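# Place a slip sheet and module in each crate

## Task

Put exactly one slip sheet (thin flat sheet) flat on the floor of every crate, with one module (small metal block) resting on top of that sheet in its current upright orientation. Afterwards, return every tool to the stand slot it came from, unlock it, and take the arm well away from the tools; a tool still locked on counts as part of the arm.

## Robot and tools

Robot: one FANUC CRX-5iA arm carrying a tool changer, not a gripper. Three tools hang in forks of a stand, 180 mm apart: grip50 (two-finger, 50 mm stroke), grip85 (two-finger, 85 mm stroke) and cup (suction). tool_id reports grip50, grip85, cup or none. Cameras: cam_head_left and cam_head_right (896x504), cam_wrist (504x504, fisheye).

Frames. The scene frame has its origin on the tabletop under the arm base, +z up, +y to the left when facing +x. Results print end_effector_position (m) and end_effector_quat_wxyz of the changer face centre in this frame; the printout can be slightly off at long reach. The face's own z axis points out of the arm. Tool points in mm from the face centre (face x, y, z): grip50 grip point (0, -25, 180); grip85 grip point (0, 0, 173) closed, 13 mm closer when fully open; cup rim centre (0, 0, 175). Both grippers close along face x.

execute_actions(actions): a list of actions; each action is a table of up to 15 rows, one row per 1/30 s step; if shorter, the last row holds to fill 15 steps. Each row has 14 numbers, all in [-1, 1], in this order: dx, dy, dz, rx, ry, rz, tool/lock, grip50_position, grip50_force_limit, grip50_speed, grip85_position, grip85_force_limit, grip85_speed, cup_suction. dx..rz are an offset of the changer face from its measured pose at the start of that action (for a call's first action, the last reported pose), expressed in the face's own axes; every row refers to that same start, not the previous row. Scale: 1.0 = 0.6 m or 180 degrees; rx, ry, rz form one rotation vector. Per step the command is clipped to 70 mm and 16 degrees from the measured pose, so far targets need several actions. An empty list just returns state and images.

Tool numbers: lock >0 locks, <0 unlocks, 0 keeps the last command (takes ~1 s). grip50_position +1 = 50 mm open, pads meet near -0.65; grip85_position +1 = 85 mm open, pads meet near -0.8; -1 closes until blocked (use -1 to grip). Force limits map -1..+1 to 20 N..185 N (grip50) or 20 N..235 N (grip85). Speeds map -1..+1 to about 20..150 mm/s. cup_suction >0.01 is on, otherwise off and vented; it persists between actions. Gripper and cup numbers only act while that tool is locked and ready.

move(target, speed, blocking): target is one 14-number row as above; its pose part is an offset from the last reported pose, in face axes. Straight path, 0.5 to 10 s, speed in m/s 0.002 to 0.5 (default 0.25; turning up to twice that in rad/s). It does not avoid obstacles and can overshoot speed near a straight arm. The result adds a move: line (done, off_target, moving, held, fault) plus limits (paced = clipped, held = steps blocked) and distance to target. blocking=false returns after 0.5 s; then only wait or stop are accepted until it ends. wait(seconds, 0 to 10) lets the arm hold its command. stop brakes a running move. zoom_image(camera, region [x0, y0, x1, y1], at most 504x504 pixels) enlarges part of the latest image. read_manual gives licence texts only. finished_scene(scene) ends the scene irreversibly.

Result readings: plate_near, locked, unlocked, in_stand, unlock_refused, tool_id, grip50/grip85_object_status (0 moving, 1 blocked while opening, 2 blocked while closing = holding, 3 reached target or pads met, also possible for thin parts), *_position_measured in counts (grip50 opening ≈ (250 - counts) x 0.202 mm; grip85: 78 ≈ 60 mm, 130 ≈ 40 mm, 180 ≈ 20 mm, 230 pads meet; ~3 fully open), cup_suction_measured (1 ≈ 75 kPa vacuum, ~0 means no seal), cup_part_present (on at 0.50, off below 0.45). n/a means tool not ready. A pose unreachable line means the clearance check altered the command; Hand target is the current controller goal.

Tool pickup order: align the face on the plate within ~1 mm and ~1 degree, with face -y toward the fork's open side; when plate_near = 1 send lock +1 and wait for locked = 1. The tool then initialises (a gripper closes and reopens on its own, so keep nothing between its fingers). Lift 10 to 30 mm (about 20), slide at least 110 mm along face -y out of the fork, then rise. Return by the same path reversed; when in_stand = 1, hold still, send lock -1, wait for unlocked = 1, then back off. Unlocking elsewhere is refused. Fork arms sit 40 to 70 mm each side along face x, front ends 45 mm toward the open side, tops 18 mm below a hung plate's face; stops are 10 mm tall. Changer is 63 mm wide; its contact block reaches 46 mm on -y, lock motor 58 mm on +y.

Gripping: send -1 and keep it; confirm status 2. Changing the position number by 0.01 or more resets status. Force/speed changes apply only with a new position. The cup needs its full rim on a smooth flat area; it pulls the part up to 12 mm closer; to release, set down, turn suction off, rise 15 mm.

Avoid: dropping or knocking anything off the table, hard contact. Torque at load limits (147 N m for the first three joints, 36.8 N m for the wrist joints, held weight included) or 150 N external force triggers a 10 s fault stop. The arm is stiff, so command only slightly past contact and approach slowly. Holding loads heats motors (MOTOR HOT warning, then over-temperature stop). Loose objects may occasionally get nudged.

Each tool is called after "Emit:" as name(argument=value, ...) on one line, values as JSON.

## Session

Emit:
execute_actions(actions=[])

Scene clock: 0.00 s.
end_effector_position=(+0.1674, +0.2032, +0.3573) locked=0 unlocked=1 plate_near=0 in_stand=0 unlock_refused=0 tool_id=none grip50_position_measured=n/a grip50_object_status=n/a grip85_position_measured=n/a grip85_object_status=n/a cup_suction_measured=n/a cup_part_present=n/a end_effector_quat_wxyz=(+0.131, +0.560, +0.763, -0.295)
Joint positions: [ 1.782  0.355 -0.406 -0.019 -1.946 -1.923]
Joint velocities: [-0.001  0.001 -0.     0.001 -0.     0.001]
Hand target: +0.167, +0.203, +0.357; +0.131, +0.560, +0.763, -0.295

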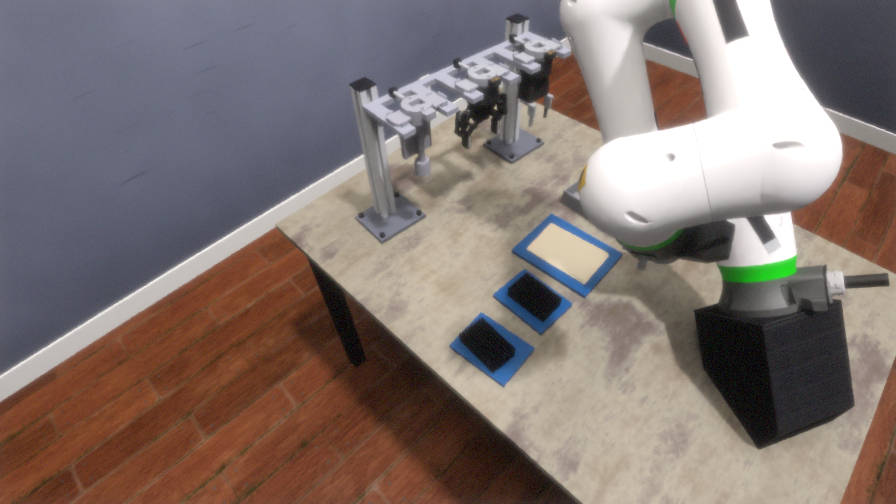

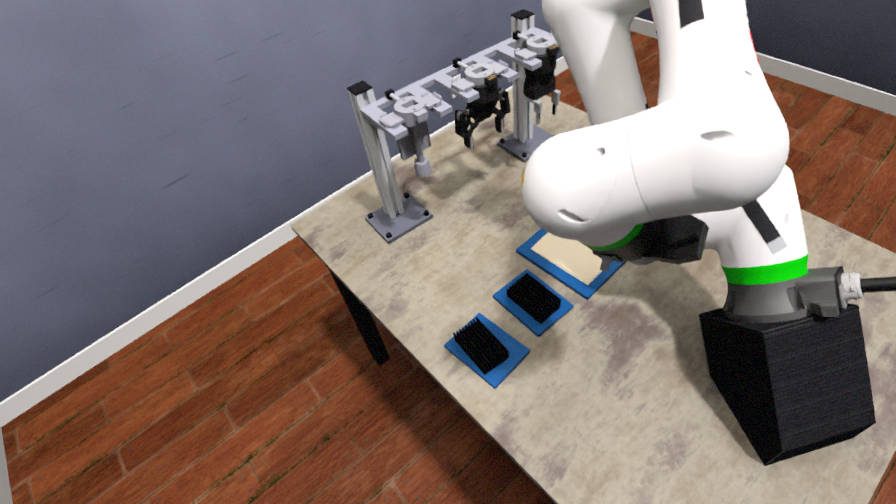

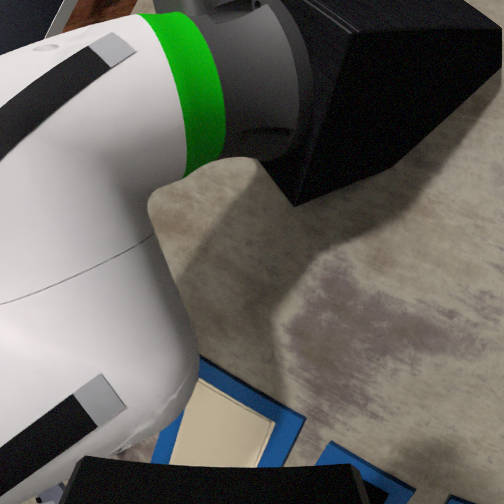

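Emit:
move(target=[-0.27,0.117,-0.165,-0.0756,0.196,0.0934,0,1,0,0,1,0,0,0])

Scene clock: 14.57 s.
end_effector_position=(+0.3012, +0.1497, +0.4996) locked=0 unlocked=1 plate_near=0 in_stand=0 unlock_refused=0 tool_id=none grip50_position_measured=n/a grip50_object_status=n/a grip85_position_measured=n/a grip85_object_status=n/a cup_suction_measured=n/a cup_part_present=n/a end_effector_quat_wxyz=(-0.001, +0.708, +0.706, -0.001)
Joint positions: [ 1.985 -0.131 -0.379  0.375 -2.034 -2.109]
Joint velocities: [-0.001  0.     0.    -0.    -0.     0.   ]
Hand target: +0.301, +0.150, +0.500; -0.001, +0.708, +0.706, -0.001
Off the commanded pose: 0.001 m, 0 deg.
move: done

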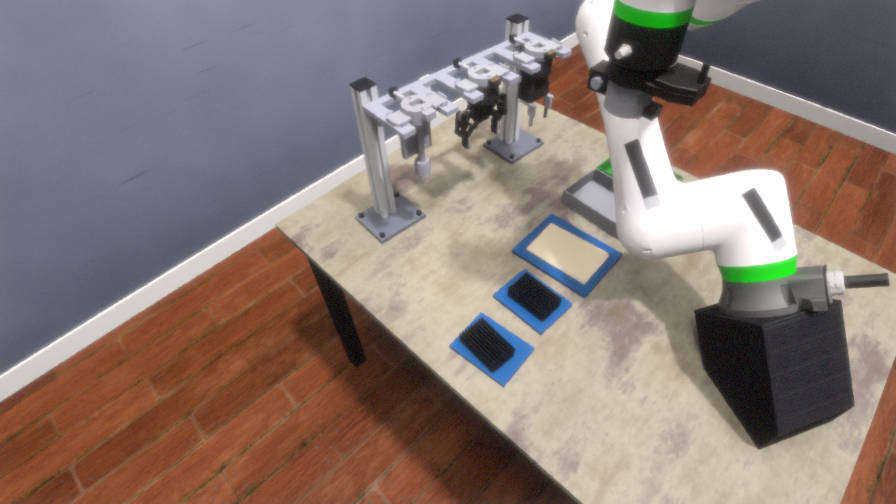

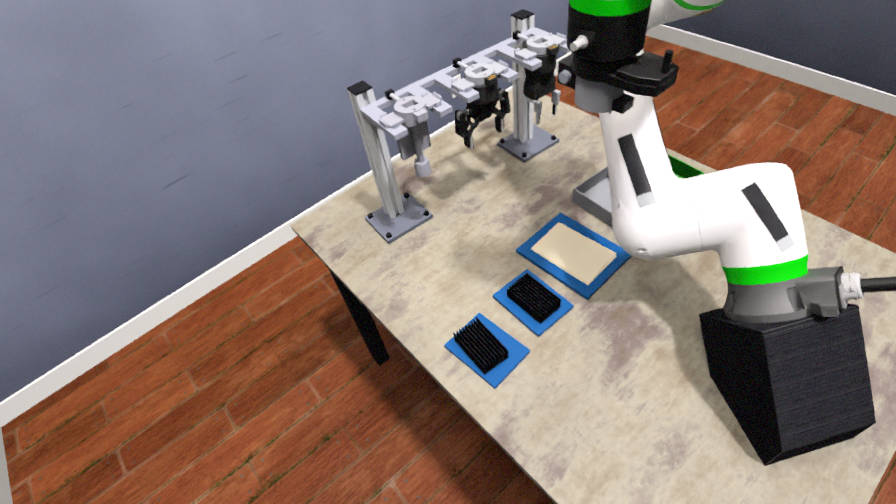

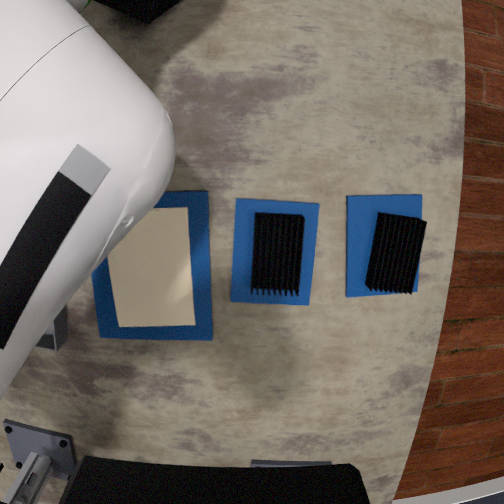

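Emit:
move(target=[-0.1,0.42,0,0,0,0,0,1,0,0,1,0,0,0])

Scene clock: 20.30 s.
end_effector_position=(+0.5528, +0.0893, +0.4989) locked=0 unlocked=1 plate_near=0 in_stand=0 unlock_refused=0 tool_id=none grip50_position_measured=n/a grip50_object_status=n/a grip85_position_measured=n/a grip85_object_status=n/a cup_suction_measured=n/a cup_part_present=n/a end_effector_quat_wxyz=(-0.000, +0.708, +0.706, -0.001)
Joint positions: [ 1.443 -0.168 -0.09   0.741 -2.017 -1.409]
Joint velocities: [ 0.002  0.     0.001 -0.    -0.     0.   ]
Hand target: +0.553, +0.089, +0.499; -0.000, +0.708, +0.706, -0.001
Off the commanded pose: 0.000 m, 0 deg.
move: done

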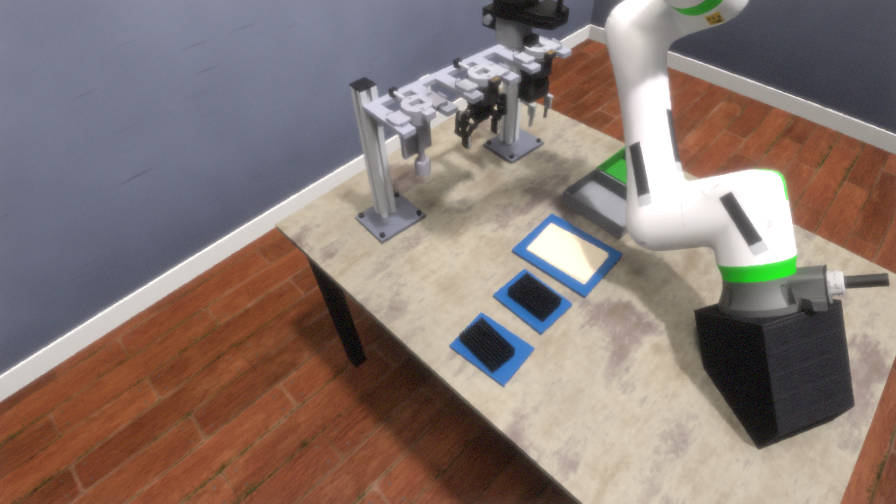

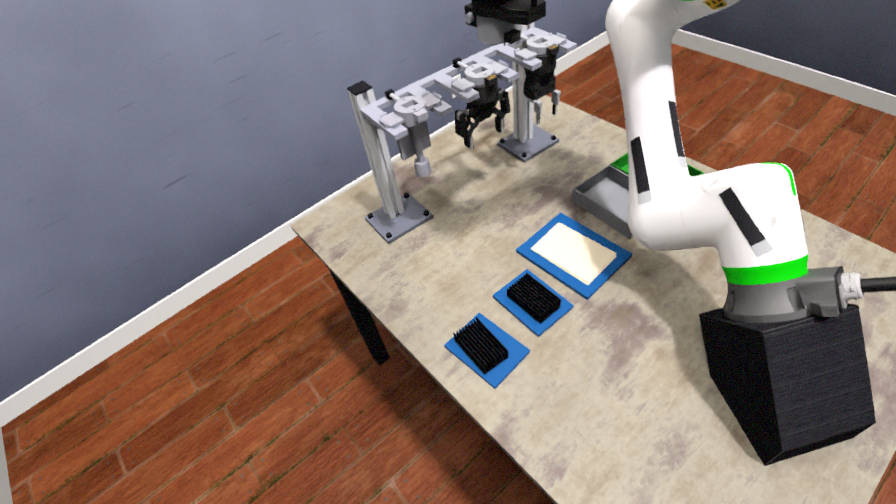

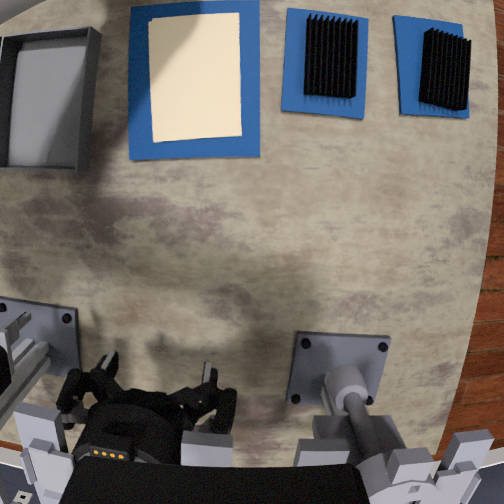

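Emit:
move(target=[0.16,0.2,0,0,0,0,0,1,0,0,1,0,0,0])

Scene clock: 26.00 s.
end_effector_position=(+0.6725, +0.1852, +0.4990) locked=0 unlocked=1 plate_near=0 in_stand=0 unlock_refused=0 tool_id=none grip50_position_measured=n/a grip50_object_status=n/a grip85_position_measured=n/a grip85_object_status=n/a cup_suction_measured=n/a cup_part_present=n/a end_effector_quat_wxyz=(-0.000, +0.708, +0.706, -0.001)
Joint positions: [ 1.202  0.199  0.365  0.809 -1.912 -1.156]
Joint velocities: [-0.001  0.001  0.001 -0.002  0.     0.001]
Hand target: +0.672, +0.185, +0.499; -0.000, +0.708, +0.706, -0.001
Off the commanded pose: 0.001 m, 0 deg.
move: done

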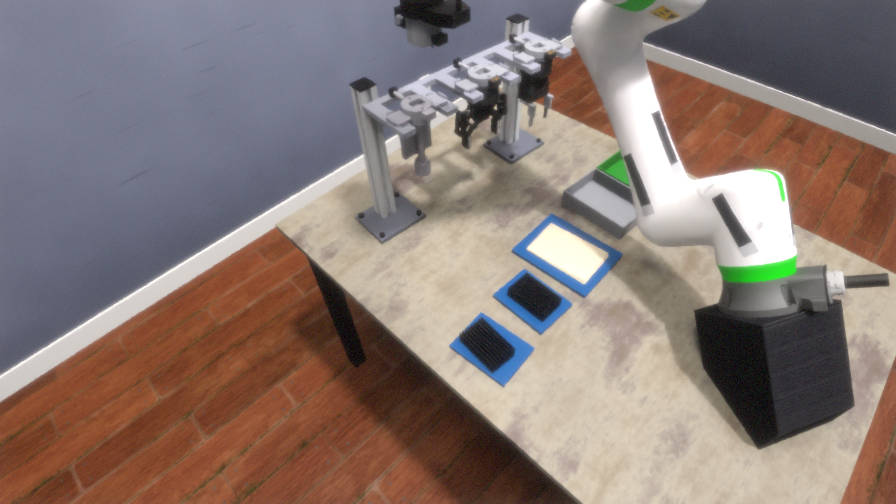

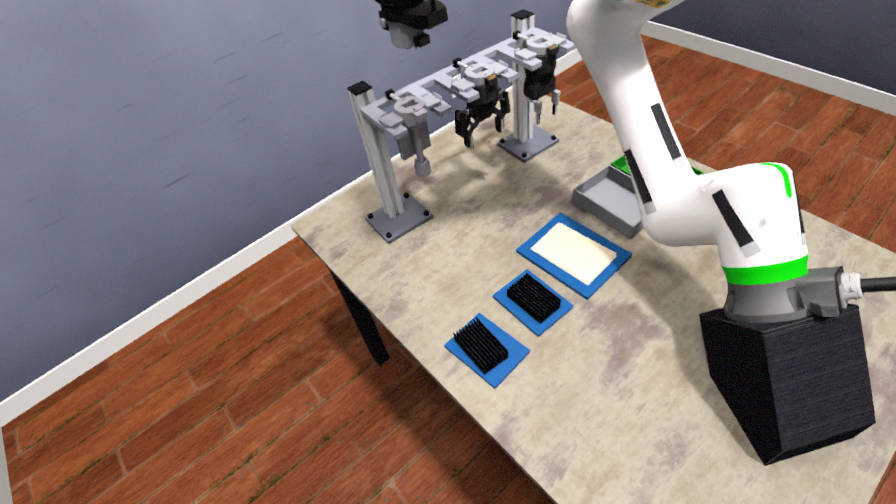

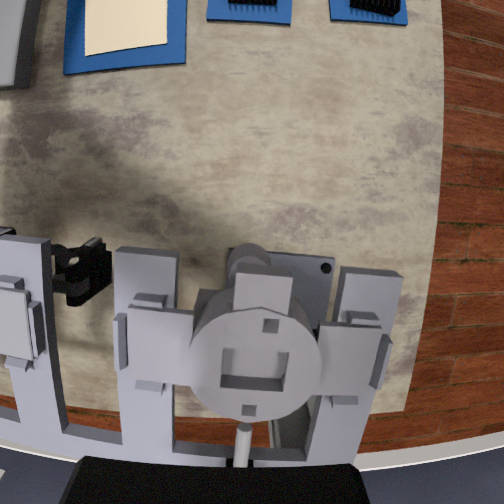

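Emit:
move(target=[0,0.062,0.11,0,0,0,0,1,0,0,1,0,0,0], speed=0.1)

Emit:
move(target=[-0.3,0,0,0,0,0,0,1,0,0,1,0,0,0])

Scene clock: 33.40 s.
end_effector_position=(+0.7094, +0.1854, +0.4331) locked=0 unlocked=1 plate_near=0 in_stand=0 unlock_refused=0 tool_id=none grip50_position_measured=n/a grip50_object_status=n/a grip85_position_measured=n/a grip85_object_status=n/a cup_suction_measured=n/a cup_part_present=n/a end_effector_quat_wxyz=(+0.000, +0.708, +0.706, -0.001)
Joint positions: [ 1.057  0.215  0.329  0.806 -1.773 -1.092]
Joint velocities: [ 0.    -0.001  0.002 -0.001  0.     0.   ]
Hand target: +0.710, +0.185, +0.433; +0.000, +0.708, +0.706, -0.001
Off the commanded pose: 0.000 m, 0 deg.
move: done

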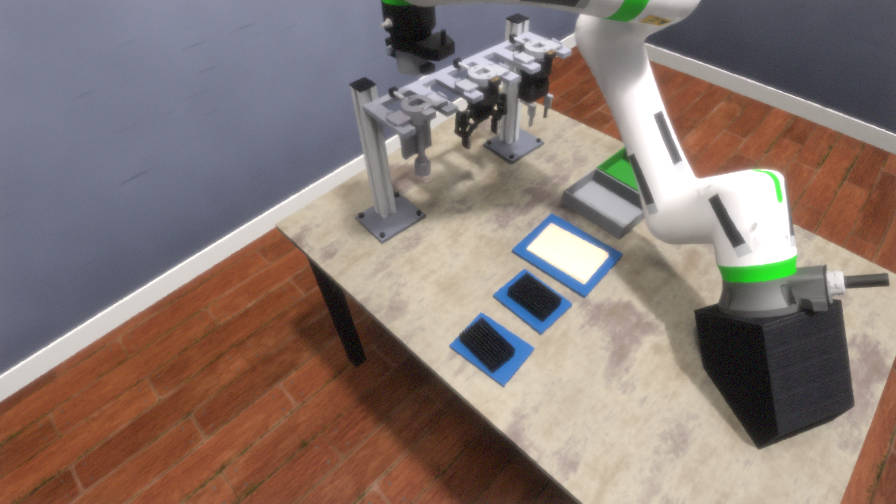

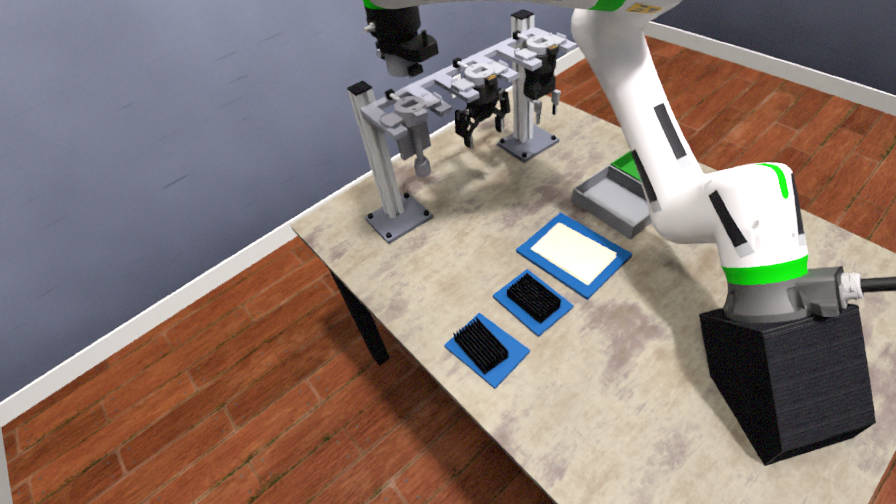

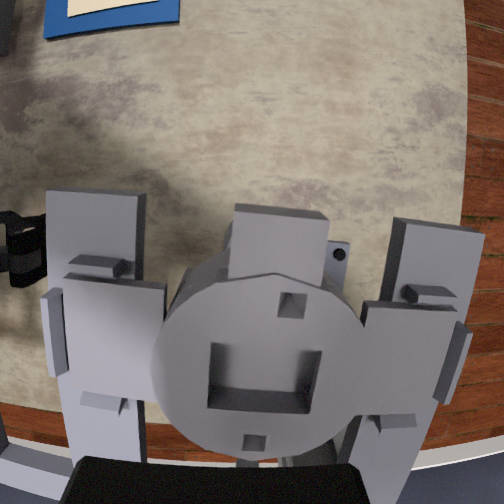

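Scene clock: 34.53 s.
end_effector_position=(+0.7093, +0.0053, +0.4330) locked=0 unlocked=1 plate_near=0 in_stand=0 unlock_refused=0 tool_id=none grip50_position_measured=n/a grip50_object_status=n/a grip85_position_measured=n/a grip85_object_status=n/a cup_suction_measured=n/a cup_part_present=n/a end_effector_quat_wxyz=(+0.000, +0.708, +0.706, -0.002)
Joint positions: [ 0.951 -0.104  0.146  0.823 -1.791 -0.918]
Joint velocities: [-0.001  0.     0.    -0.     0.005  0.   ]
Hand target: +0.709, +0.005, +0.433; -0.000, +0.708, +0.706, -0.001
Off the commanded pose: 0.001 m, 0 deg.
move: done

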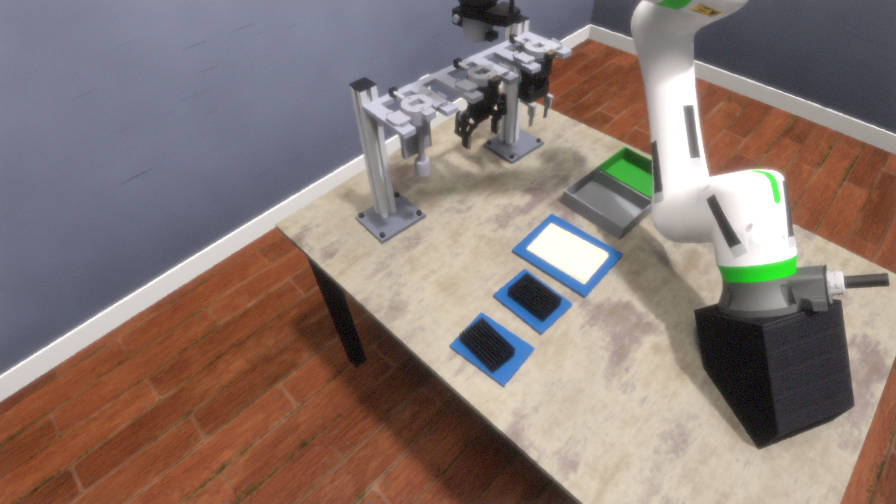

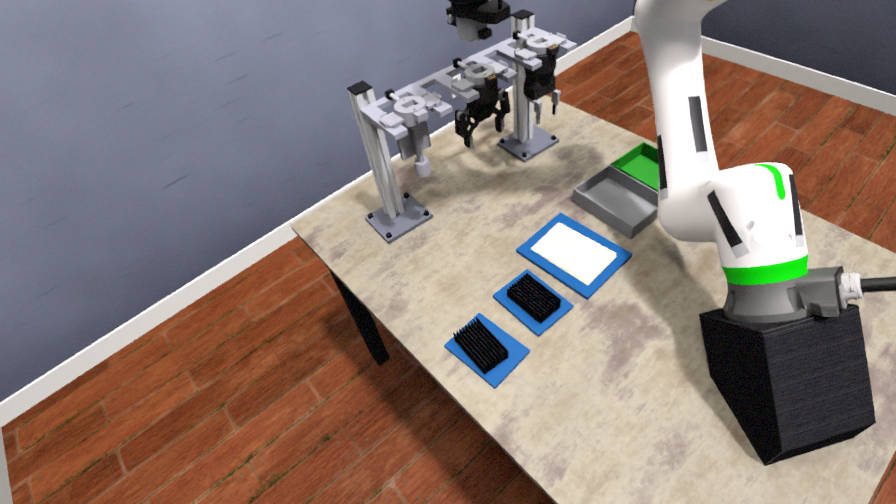

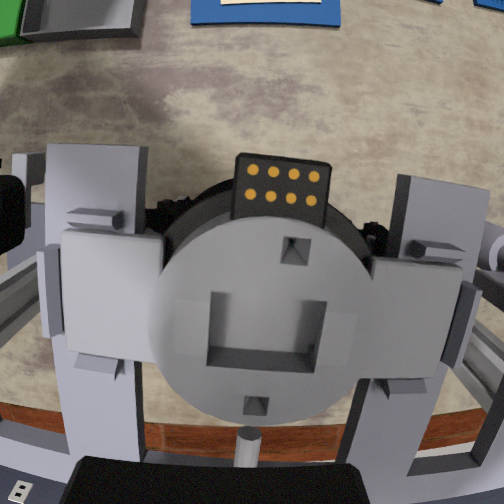

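Emit:
move(target=[0.313,-0.015,0.05,0,0,0.026,0,1,0,0,1,0,0,0])

Emit:
move(target=[0,0,0.045,0,0,0,0,1,0,0,1,0,0,0], speed=0.04)

Emit:
zoom_image(camera="cam_head_left", region=[350,30,490,140])

Scene clock: 45.90 s.
end_effector_position=(+0.7004, +0.1933, +0.4032) locked=0 unlocked=1 plate_near=0 in_stand=0 unlock_refused=0 tool_id=none grip50_position_measured=n/a grip50_object_status=n/a grip85_position_measured=n/a grip85_object_status=n/a cup_suction_measured=n/a cup_part_present=n/a end_effector_quat_wxyz=(+0.000, +0.736, +0.677, -0.001)
Joint positions: [ 1.032  0.199  0.242  0.799 -1.705 -1.208]
Joint velocities: [ 0.     0.001  0.001 -0.001 -0.004  0.001]
Hand target: +0.700, +0.193, +0.403; +0.000, +0.736, +0.677, -0.001
Off the commanded pose: 0.001 m, 0 deg.
move: done

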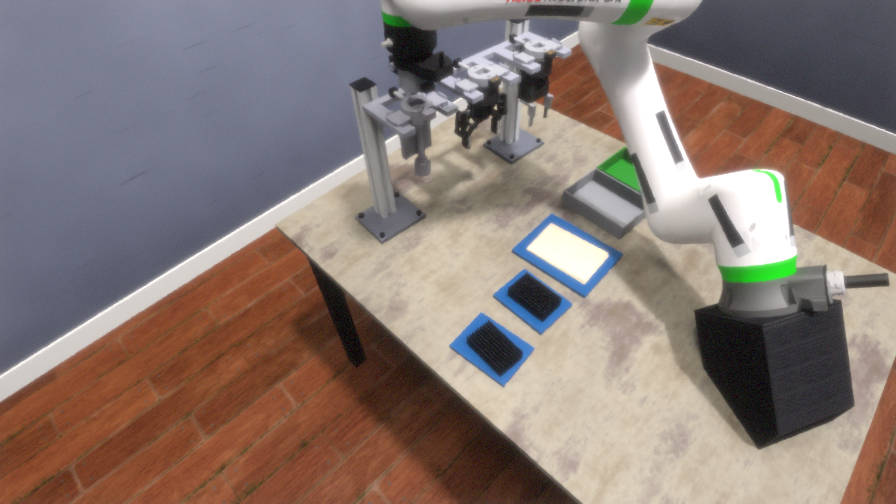

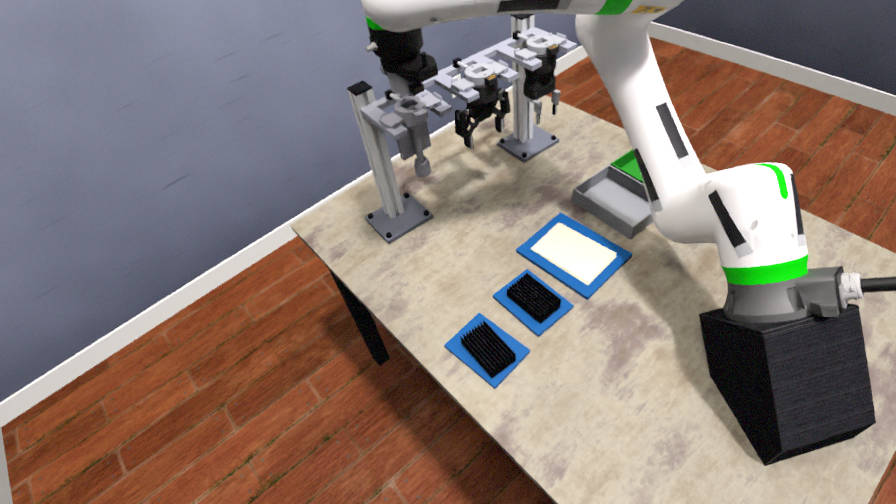

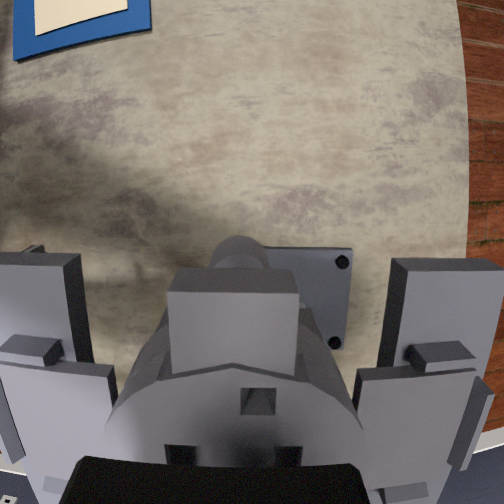

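Scene clock: 46.83 s.
end_effector_position=(+0.7004, +0.1934, +0.3762) locked=0 unlocked=1 plate_near=0 in_stand=0 unlock_refused=0 tool_id=none grip50_position_measured=n/a grip50_object_status=n/a grip85_position_measured=n/a grip85_object_status=n/a cup_suction_measured=n/a cup_part_present=n/a end_effector_quat_wxyz=(+0.000, +0.736, +0.677, -0.001)
Joint positions: [ 0.994  0.19   0.188  0.797 -1.646 -1.214]
Joint velocities: [ 0.002  0.    -0.001  0.001 -0.     0.   ]
Hand target: +0.700, +0.193, +0.376; +0.000, +0.736, +0.677, -0.001
Off the commanded pose: 0.000 m, 0 deg.
move: done

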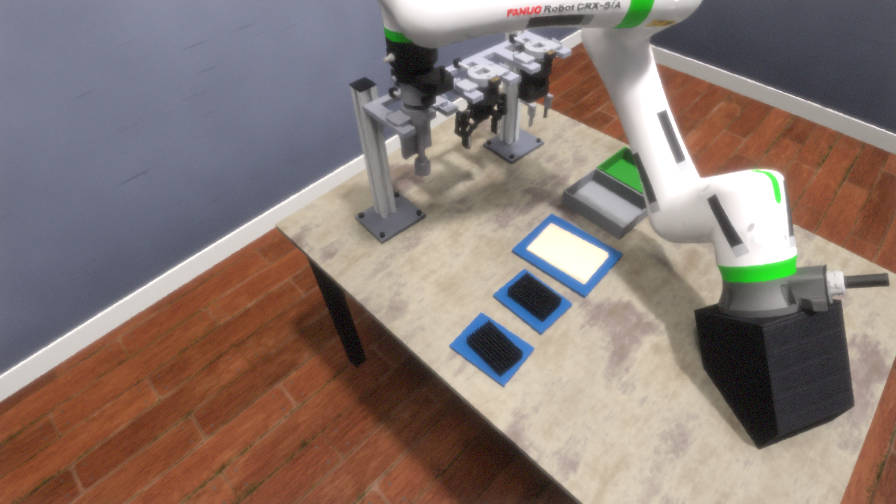

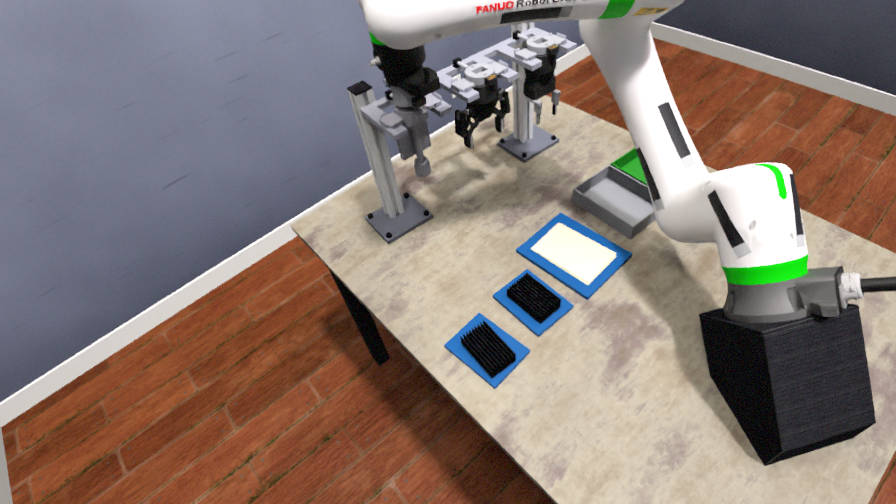

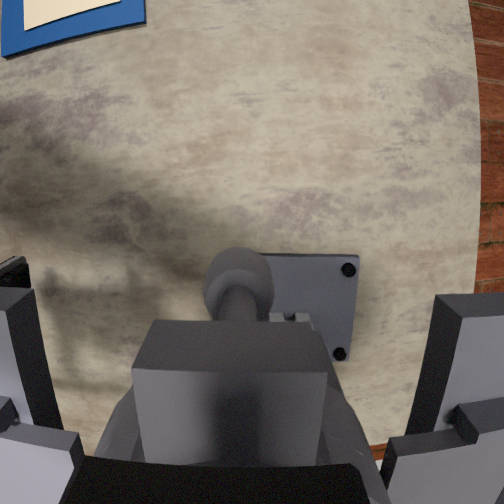

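Region (350, 30, 490, 140) of cam_head_left's 896x504 image, scaled by 3.600, with more detail than that image has; it fills the top 396 rows of this view, and the rest is white.

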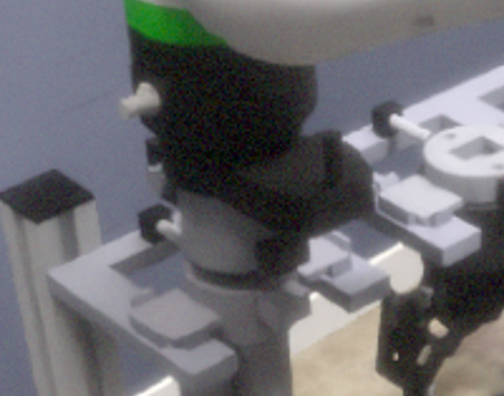

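Emit:
move(target=[0.001,0.002,0.02,0,0,0,0,1,0,0,1,0,0,0], speed=0.02)

Emit:
move(target=[0,0,0.007,0,0,0,0,1,0,0,1,0,0,0], speed=0.005)

Scene clock: 52.47 s.
end_effector_position=(+0.7016, +0.1939, +0.3642) locked=0 unlocked=1 plate_near=0 in_stand=1 unlock_refused=0 tool_id=none grip50_position_measured=n/a grip50_object_status=n/a grip85_position_measured=n/a grip85_object_status=n/a cup_suction_measured=n/a cup_part_present=n/a end_effector_quat_wxyz=(+0.000, +0.736, +0.677, -0.001)
Joint positions: [ 0.976  0.191  0.17   0.798 -1.621 -1.214]
Joint velocities: [ 0.001  0.    -0.001  0.     0.001  0.   ]
Hand target: +0.702, +0.194, +0.364; +0.000, +0.736, +0.677, -0.001
Off the commanded pose: 0.000 m, 0 deg.
move: done

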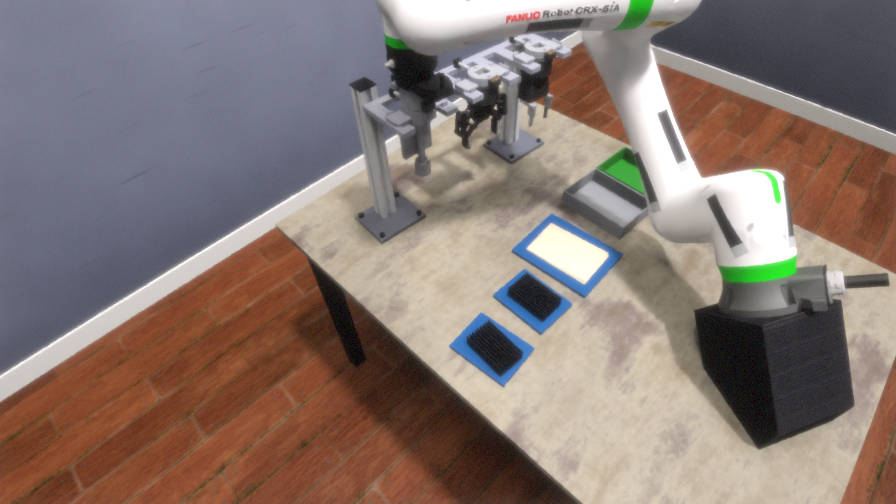

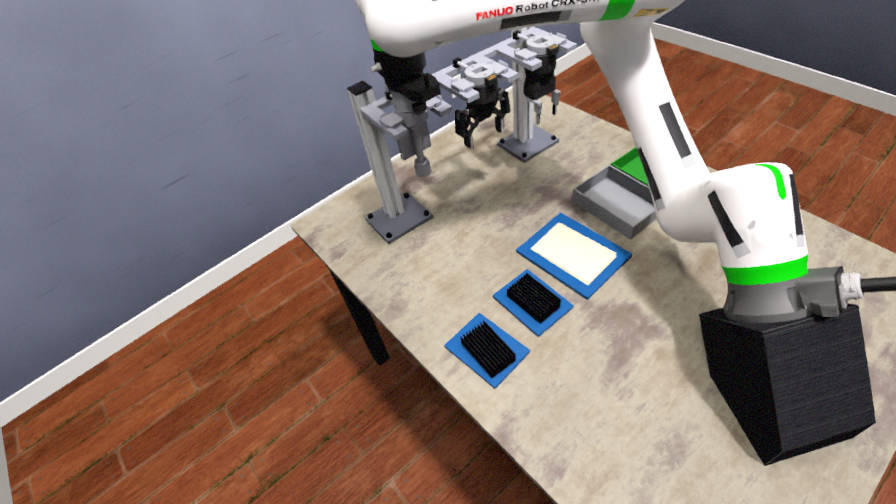

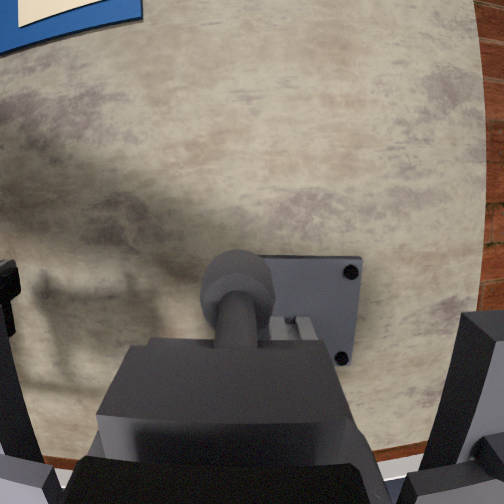

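Scene clock: 63.27 s.
end_effector_position=(+0.7020, +0.1937, +0.3630) locked=0 unlocked=1 plate_near=1 in_stand=1 unlock_refused=0 tool_id=none grip50_position_measured=n/a grip50_object_status=n/a grip85_position_measured=n/a grip85_object_status=n/a cup_suction_measured=n/a cup_part_present=n/a end_effector_quat_wxyz=(+0.001, +0.736, +0.677, +0.001)
Joint positions: [ 0.974  0.189  0.165  0.8   -1.614 -1.215]
Joint velocities: [-0.001 -0.     0.     0.001  0.    -0.   ]
Hand target: +0.702, +0.194, +0.363; +0.001, +0.736, +0.677, +0.001
Off the commanded pose: 0.003 m, 0 deg.
FORCE FAULT: contact force on the arm reached its limit, and the arm stopped for 10 seconds. The contact can be on any part of the arm, not only on its tool. That time counts as 20 of the actions that you can send in this scene. The arm's remaining commands of this call were not run. The arm holds still and accepts commands again. Move the arm away from the contact; if what it grips holds it there, let go first. Pushing or pulling that hard again can fault the arm again.
move: fault

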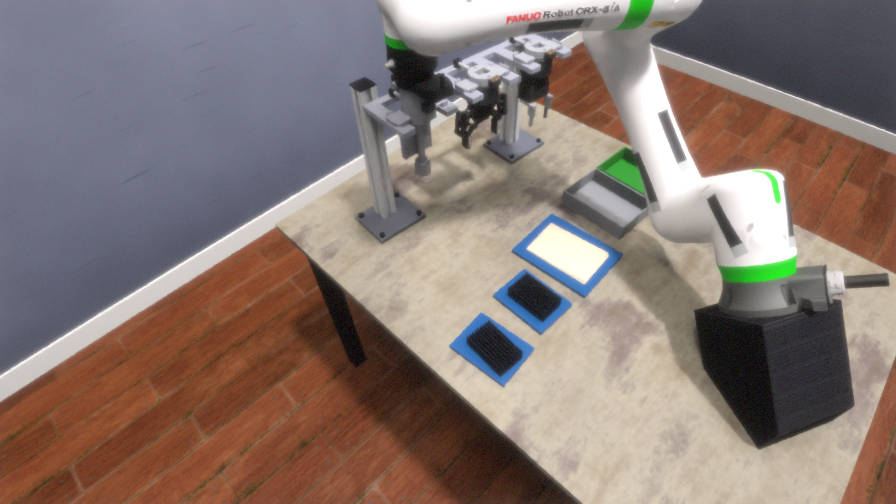

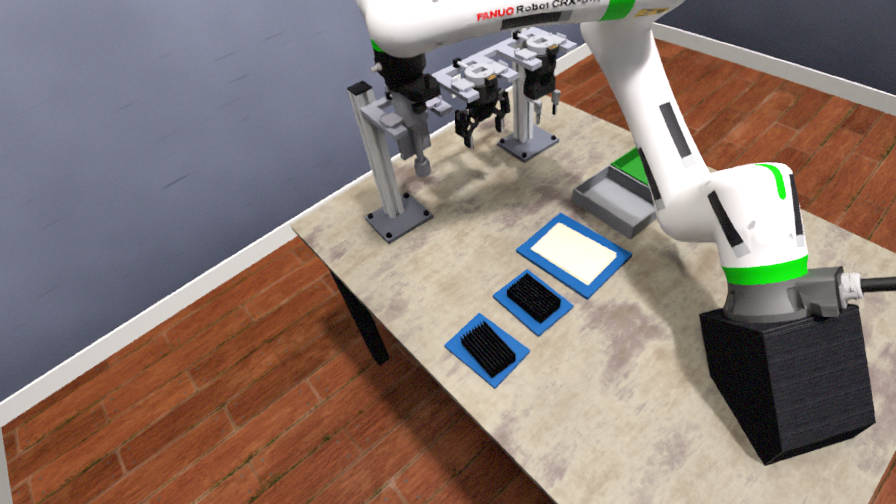

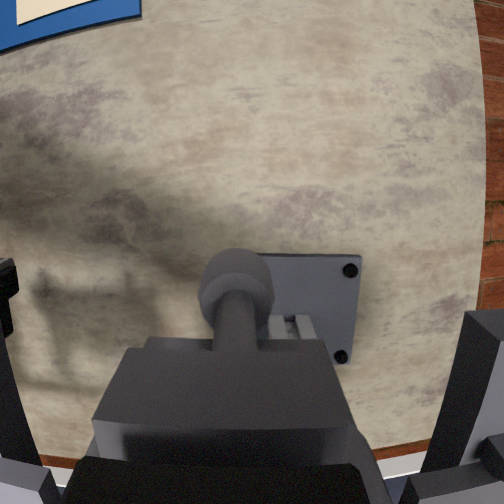

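Emit:
execute_actions(actions=[[[0,0,0,0,0,0,1,1,0,0,1,0,0,0]],[[0,0,0,0,0,0,1,1,0,0,1,0,0,0]],[[0,0,0,0,0,0,1,1,0,0,1,0,0,0]]])

Emit:
move(target=[0,0,-0.033,0,0,0,0,1,0,0,1,0,0,0], speed=0.05)

Emit:
move(target=[0,-0.22,0,0,0,0,0,1,0,0,1,0,0,0], speed=0.15)

Scene clock: 68.33 s.
end_effector_position=(+0.7020, +0.1937, +0.3630) locked=1 unlocked=0 plate_near=1 in_stand=1 unlock_refused=0 tool_id=cup grip50_position_measured=n/a grip50_object_status=n/a grip85_position_measured=n/a grip85_object_status=n/a cup_suction_measured=n/a cup_part_present=n/a end_effector_quat_wxyz=(+0.001, +0.736, +0.677, +0.001)
Joint positions: [ 0.974  0.189  0.165  0.8   -1.614 -1.215]
Joint velocities: [-0.001  0.     0.    -0.001  0.    -0.001]
Hand target: +0.702, +0.194, +0.363; +0.001, +0.736, +0.677, +0.001
Off the commanded pose: 0.000 m, 0 deg.

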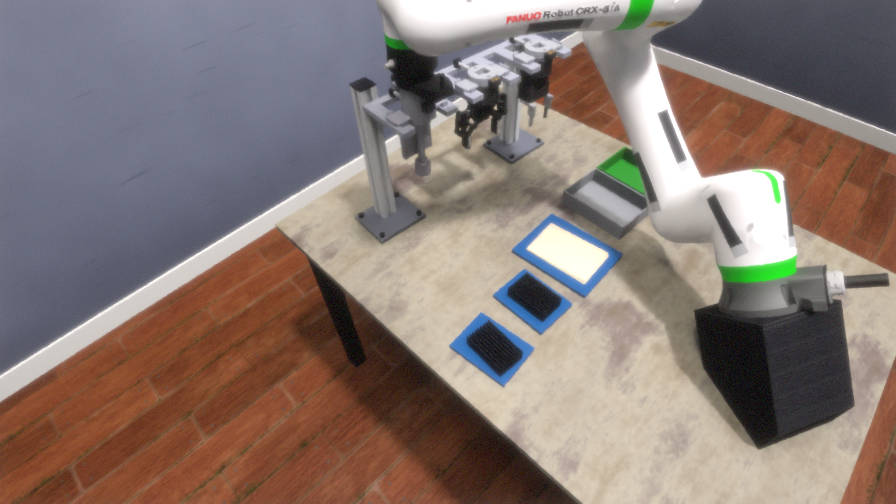

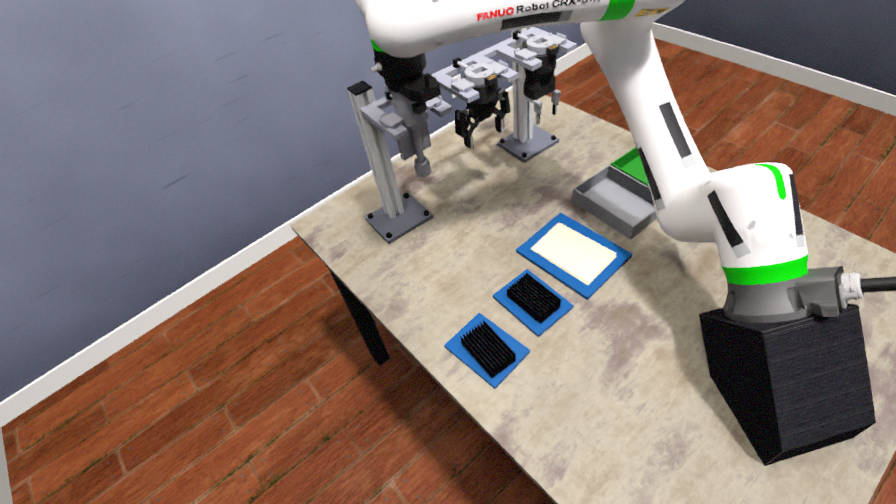

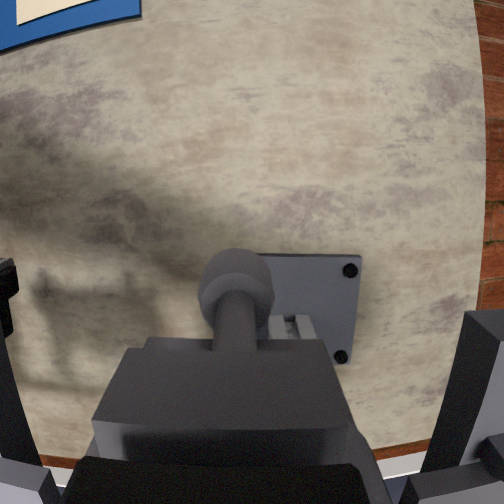

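Scene clock: 69.07 s.
end_effector_position=(+0.7020, +0.1936, +0.3827) locked=1 unlocked=0 plate_near=1 in_stand=0 unlock_refused=0 tool_id=cup grip50_position_measured=n/a grip50_object_status=n/a grip85_position_measured=n/a grip85_object_status=n/a cup_suction_measured=0.01 cup_part_present=0 end_effector_quat_wxyz=(+0.001, +0.736, +0.677, +0.001)
Joint positions: [ 1.002  0.193  0.202  0.8   -1.656 -1.211]
Joint velocities: [-0.001  0.     0.     0.001 -0.001  0.   ]
Hand target: +0.702, +0.194, +0.383; +0.001, +0.736, +0.677, +0.001
Off the commanded pose: 0.000 m, 0 deg.
move: done

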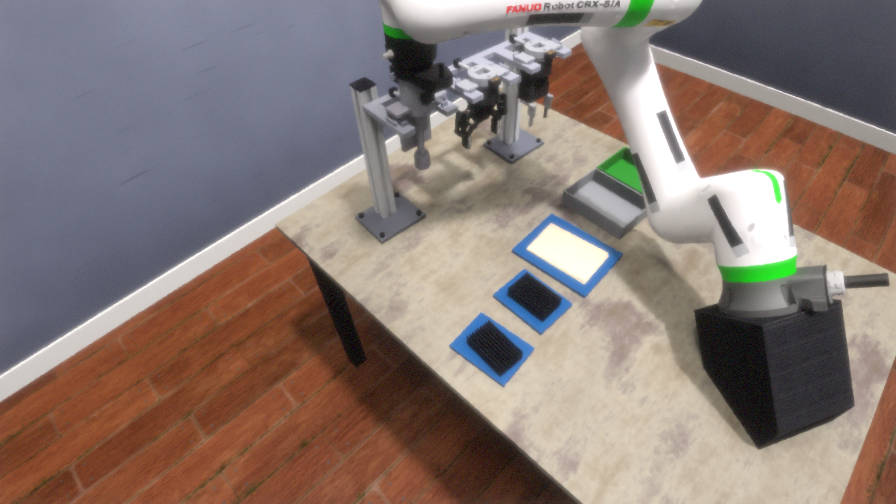

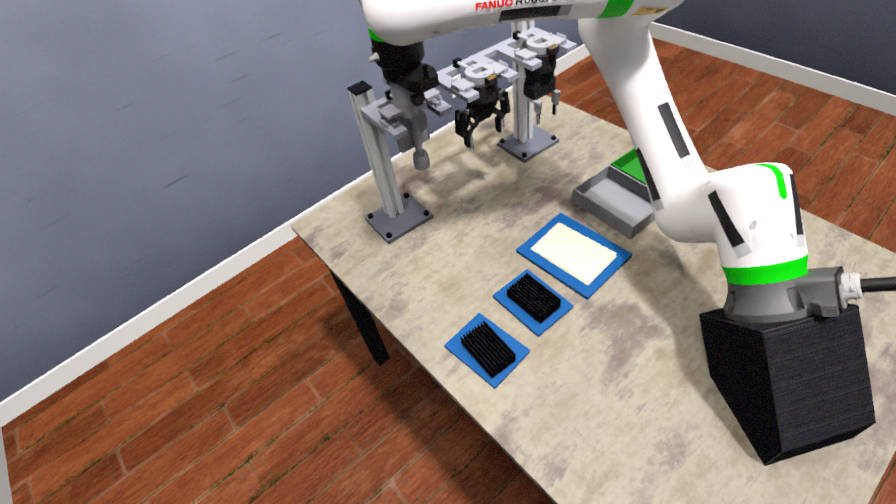

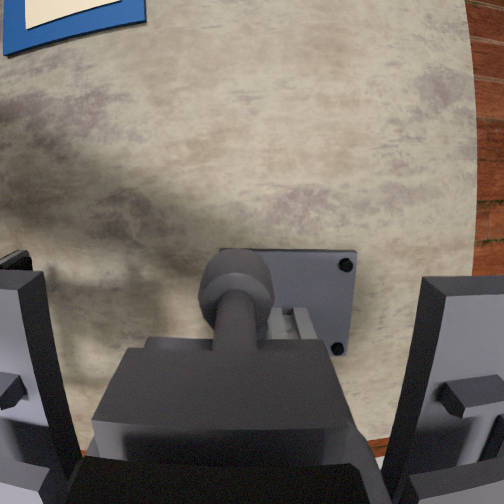

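Scene clock: 70.33 s.
end_effector_position=(+0.5707, +0.2045, +0.3823) locked=1 unlocked=0 plate_near=1 in_stand=0 unlock_refused=0 tool_id=cup grip50_position_measured=n/a grip50_object_status=n/a grip85_position_measured=n/a grip85_object_status=n/a cup_suction_measured=0.01 cup_part_present=0 end_effector_quat_wxyz=(+0.001, +0.736, +0.677, +0.001)
Joint positions: [ 1.204  0.032 -0.165  0.757 -1.652 -1.499]
Joint velocities: [-0.003 -0.001  0.    -0.001  0.001  0.001]
Hand target: +0.571, +0.205, +0.382; +0.001, +0.736, +0.677, +0.001
Off the commanded pose: 0.000 m, 0 deg.
move: done

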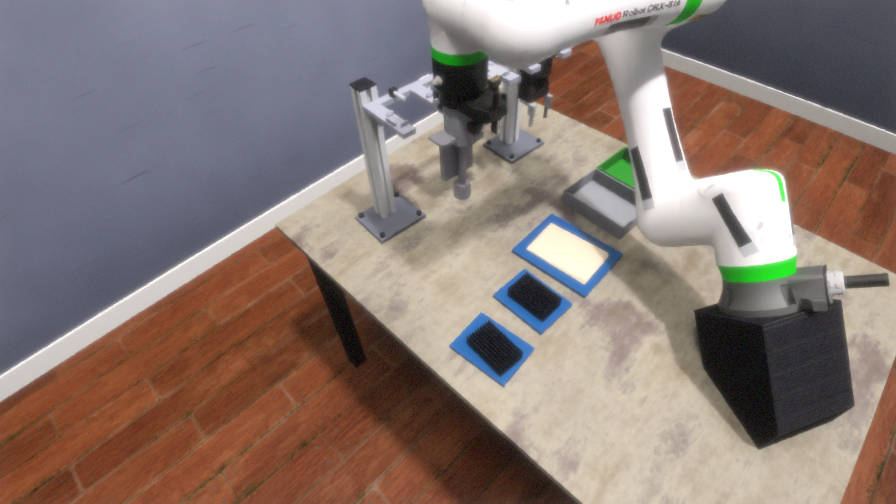

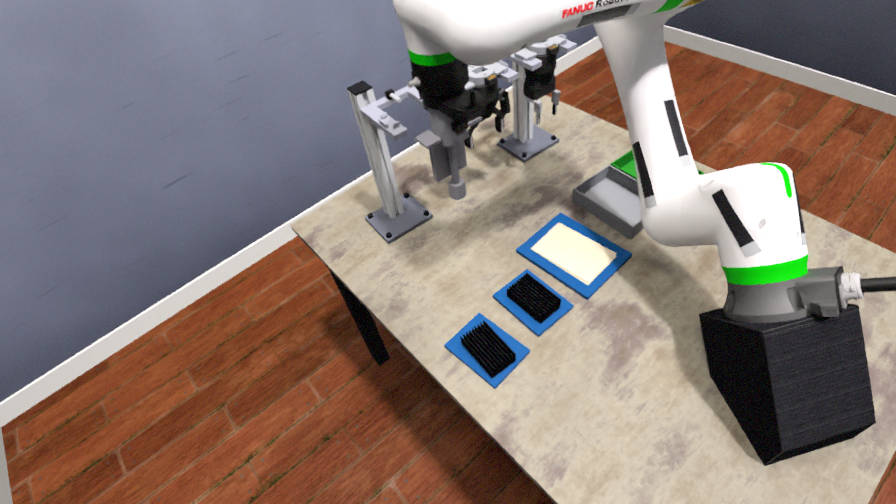

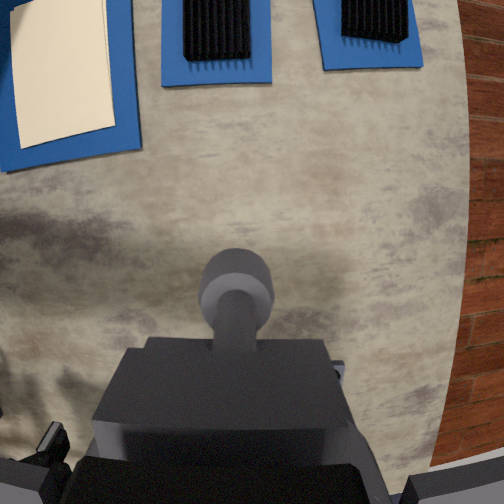

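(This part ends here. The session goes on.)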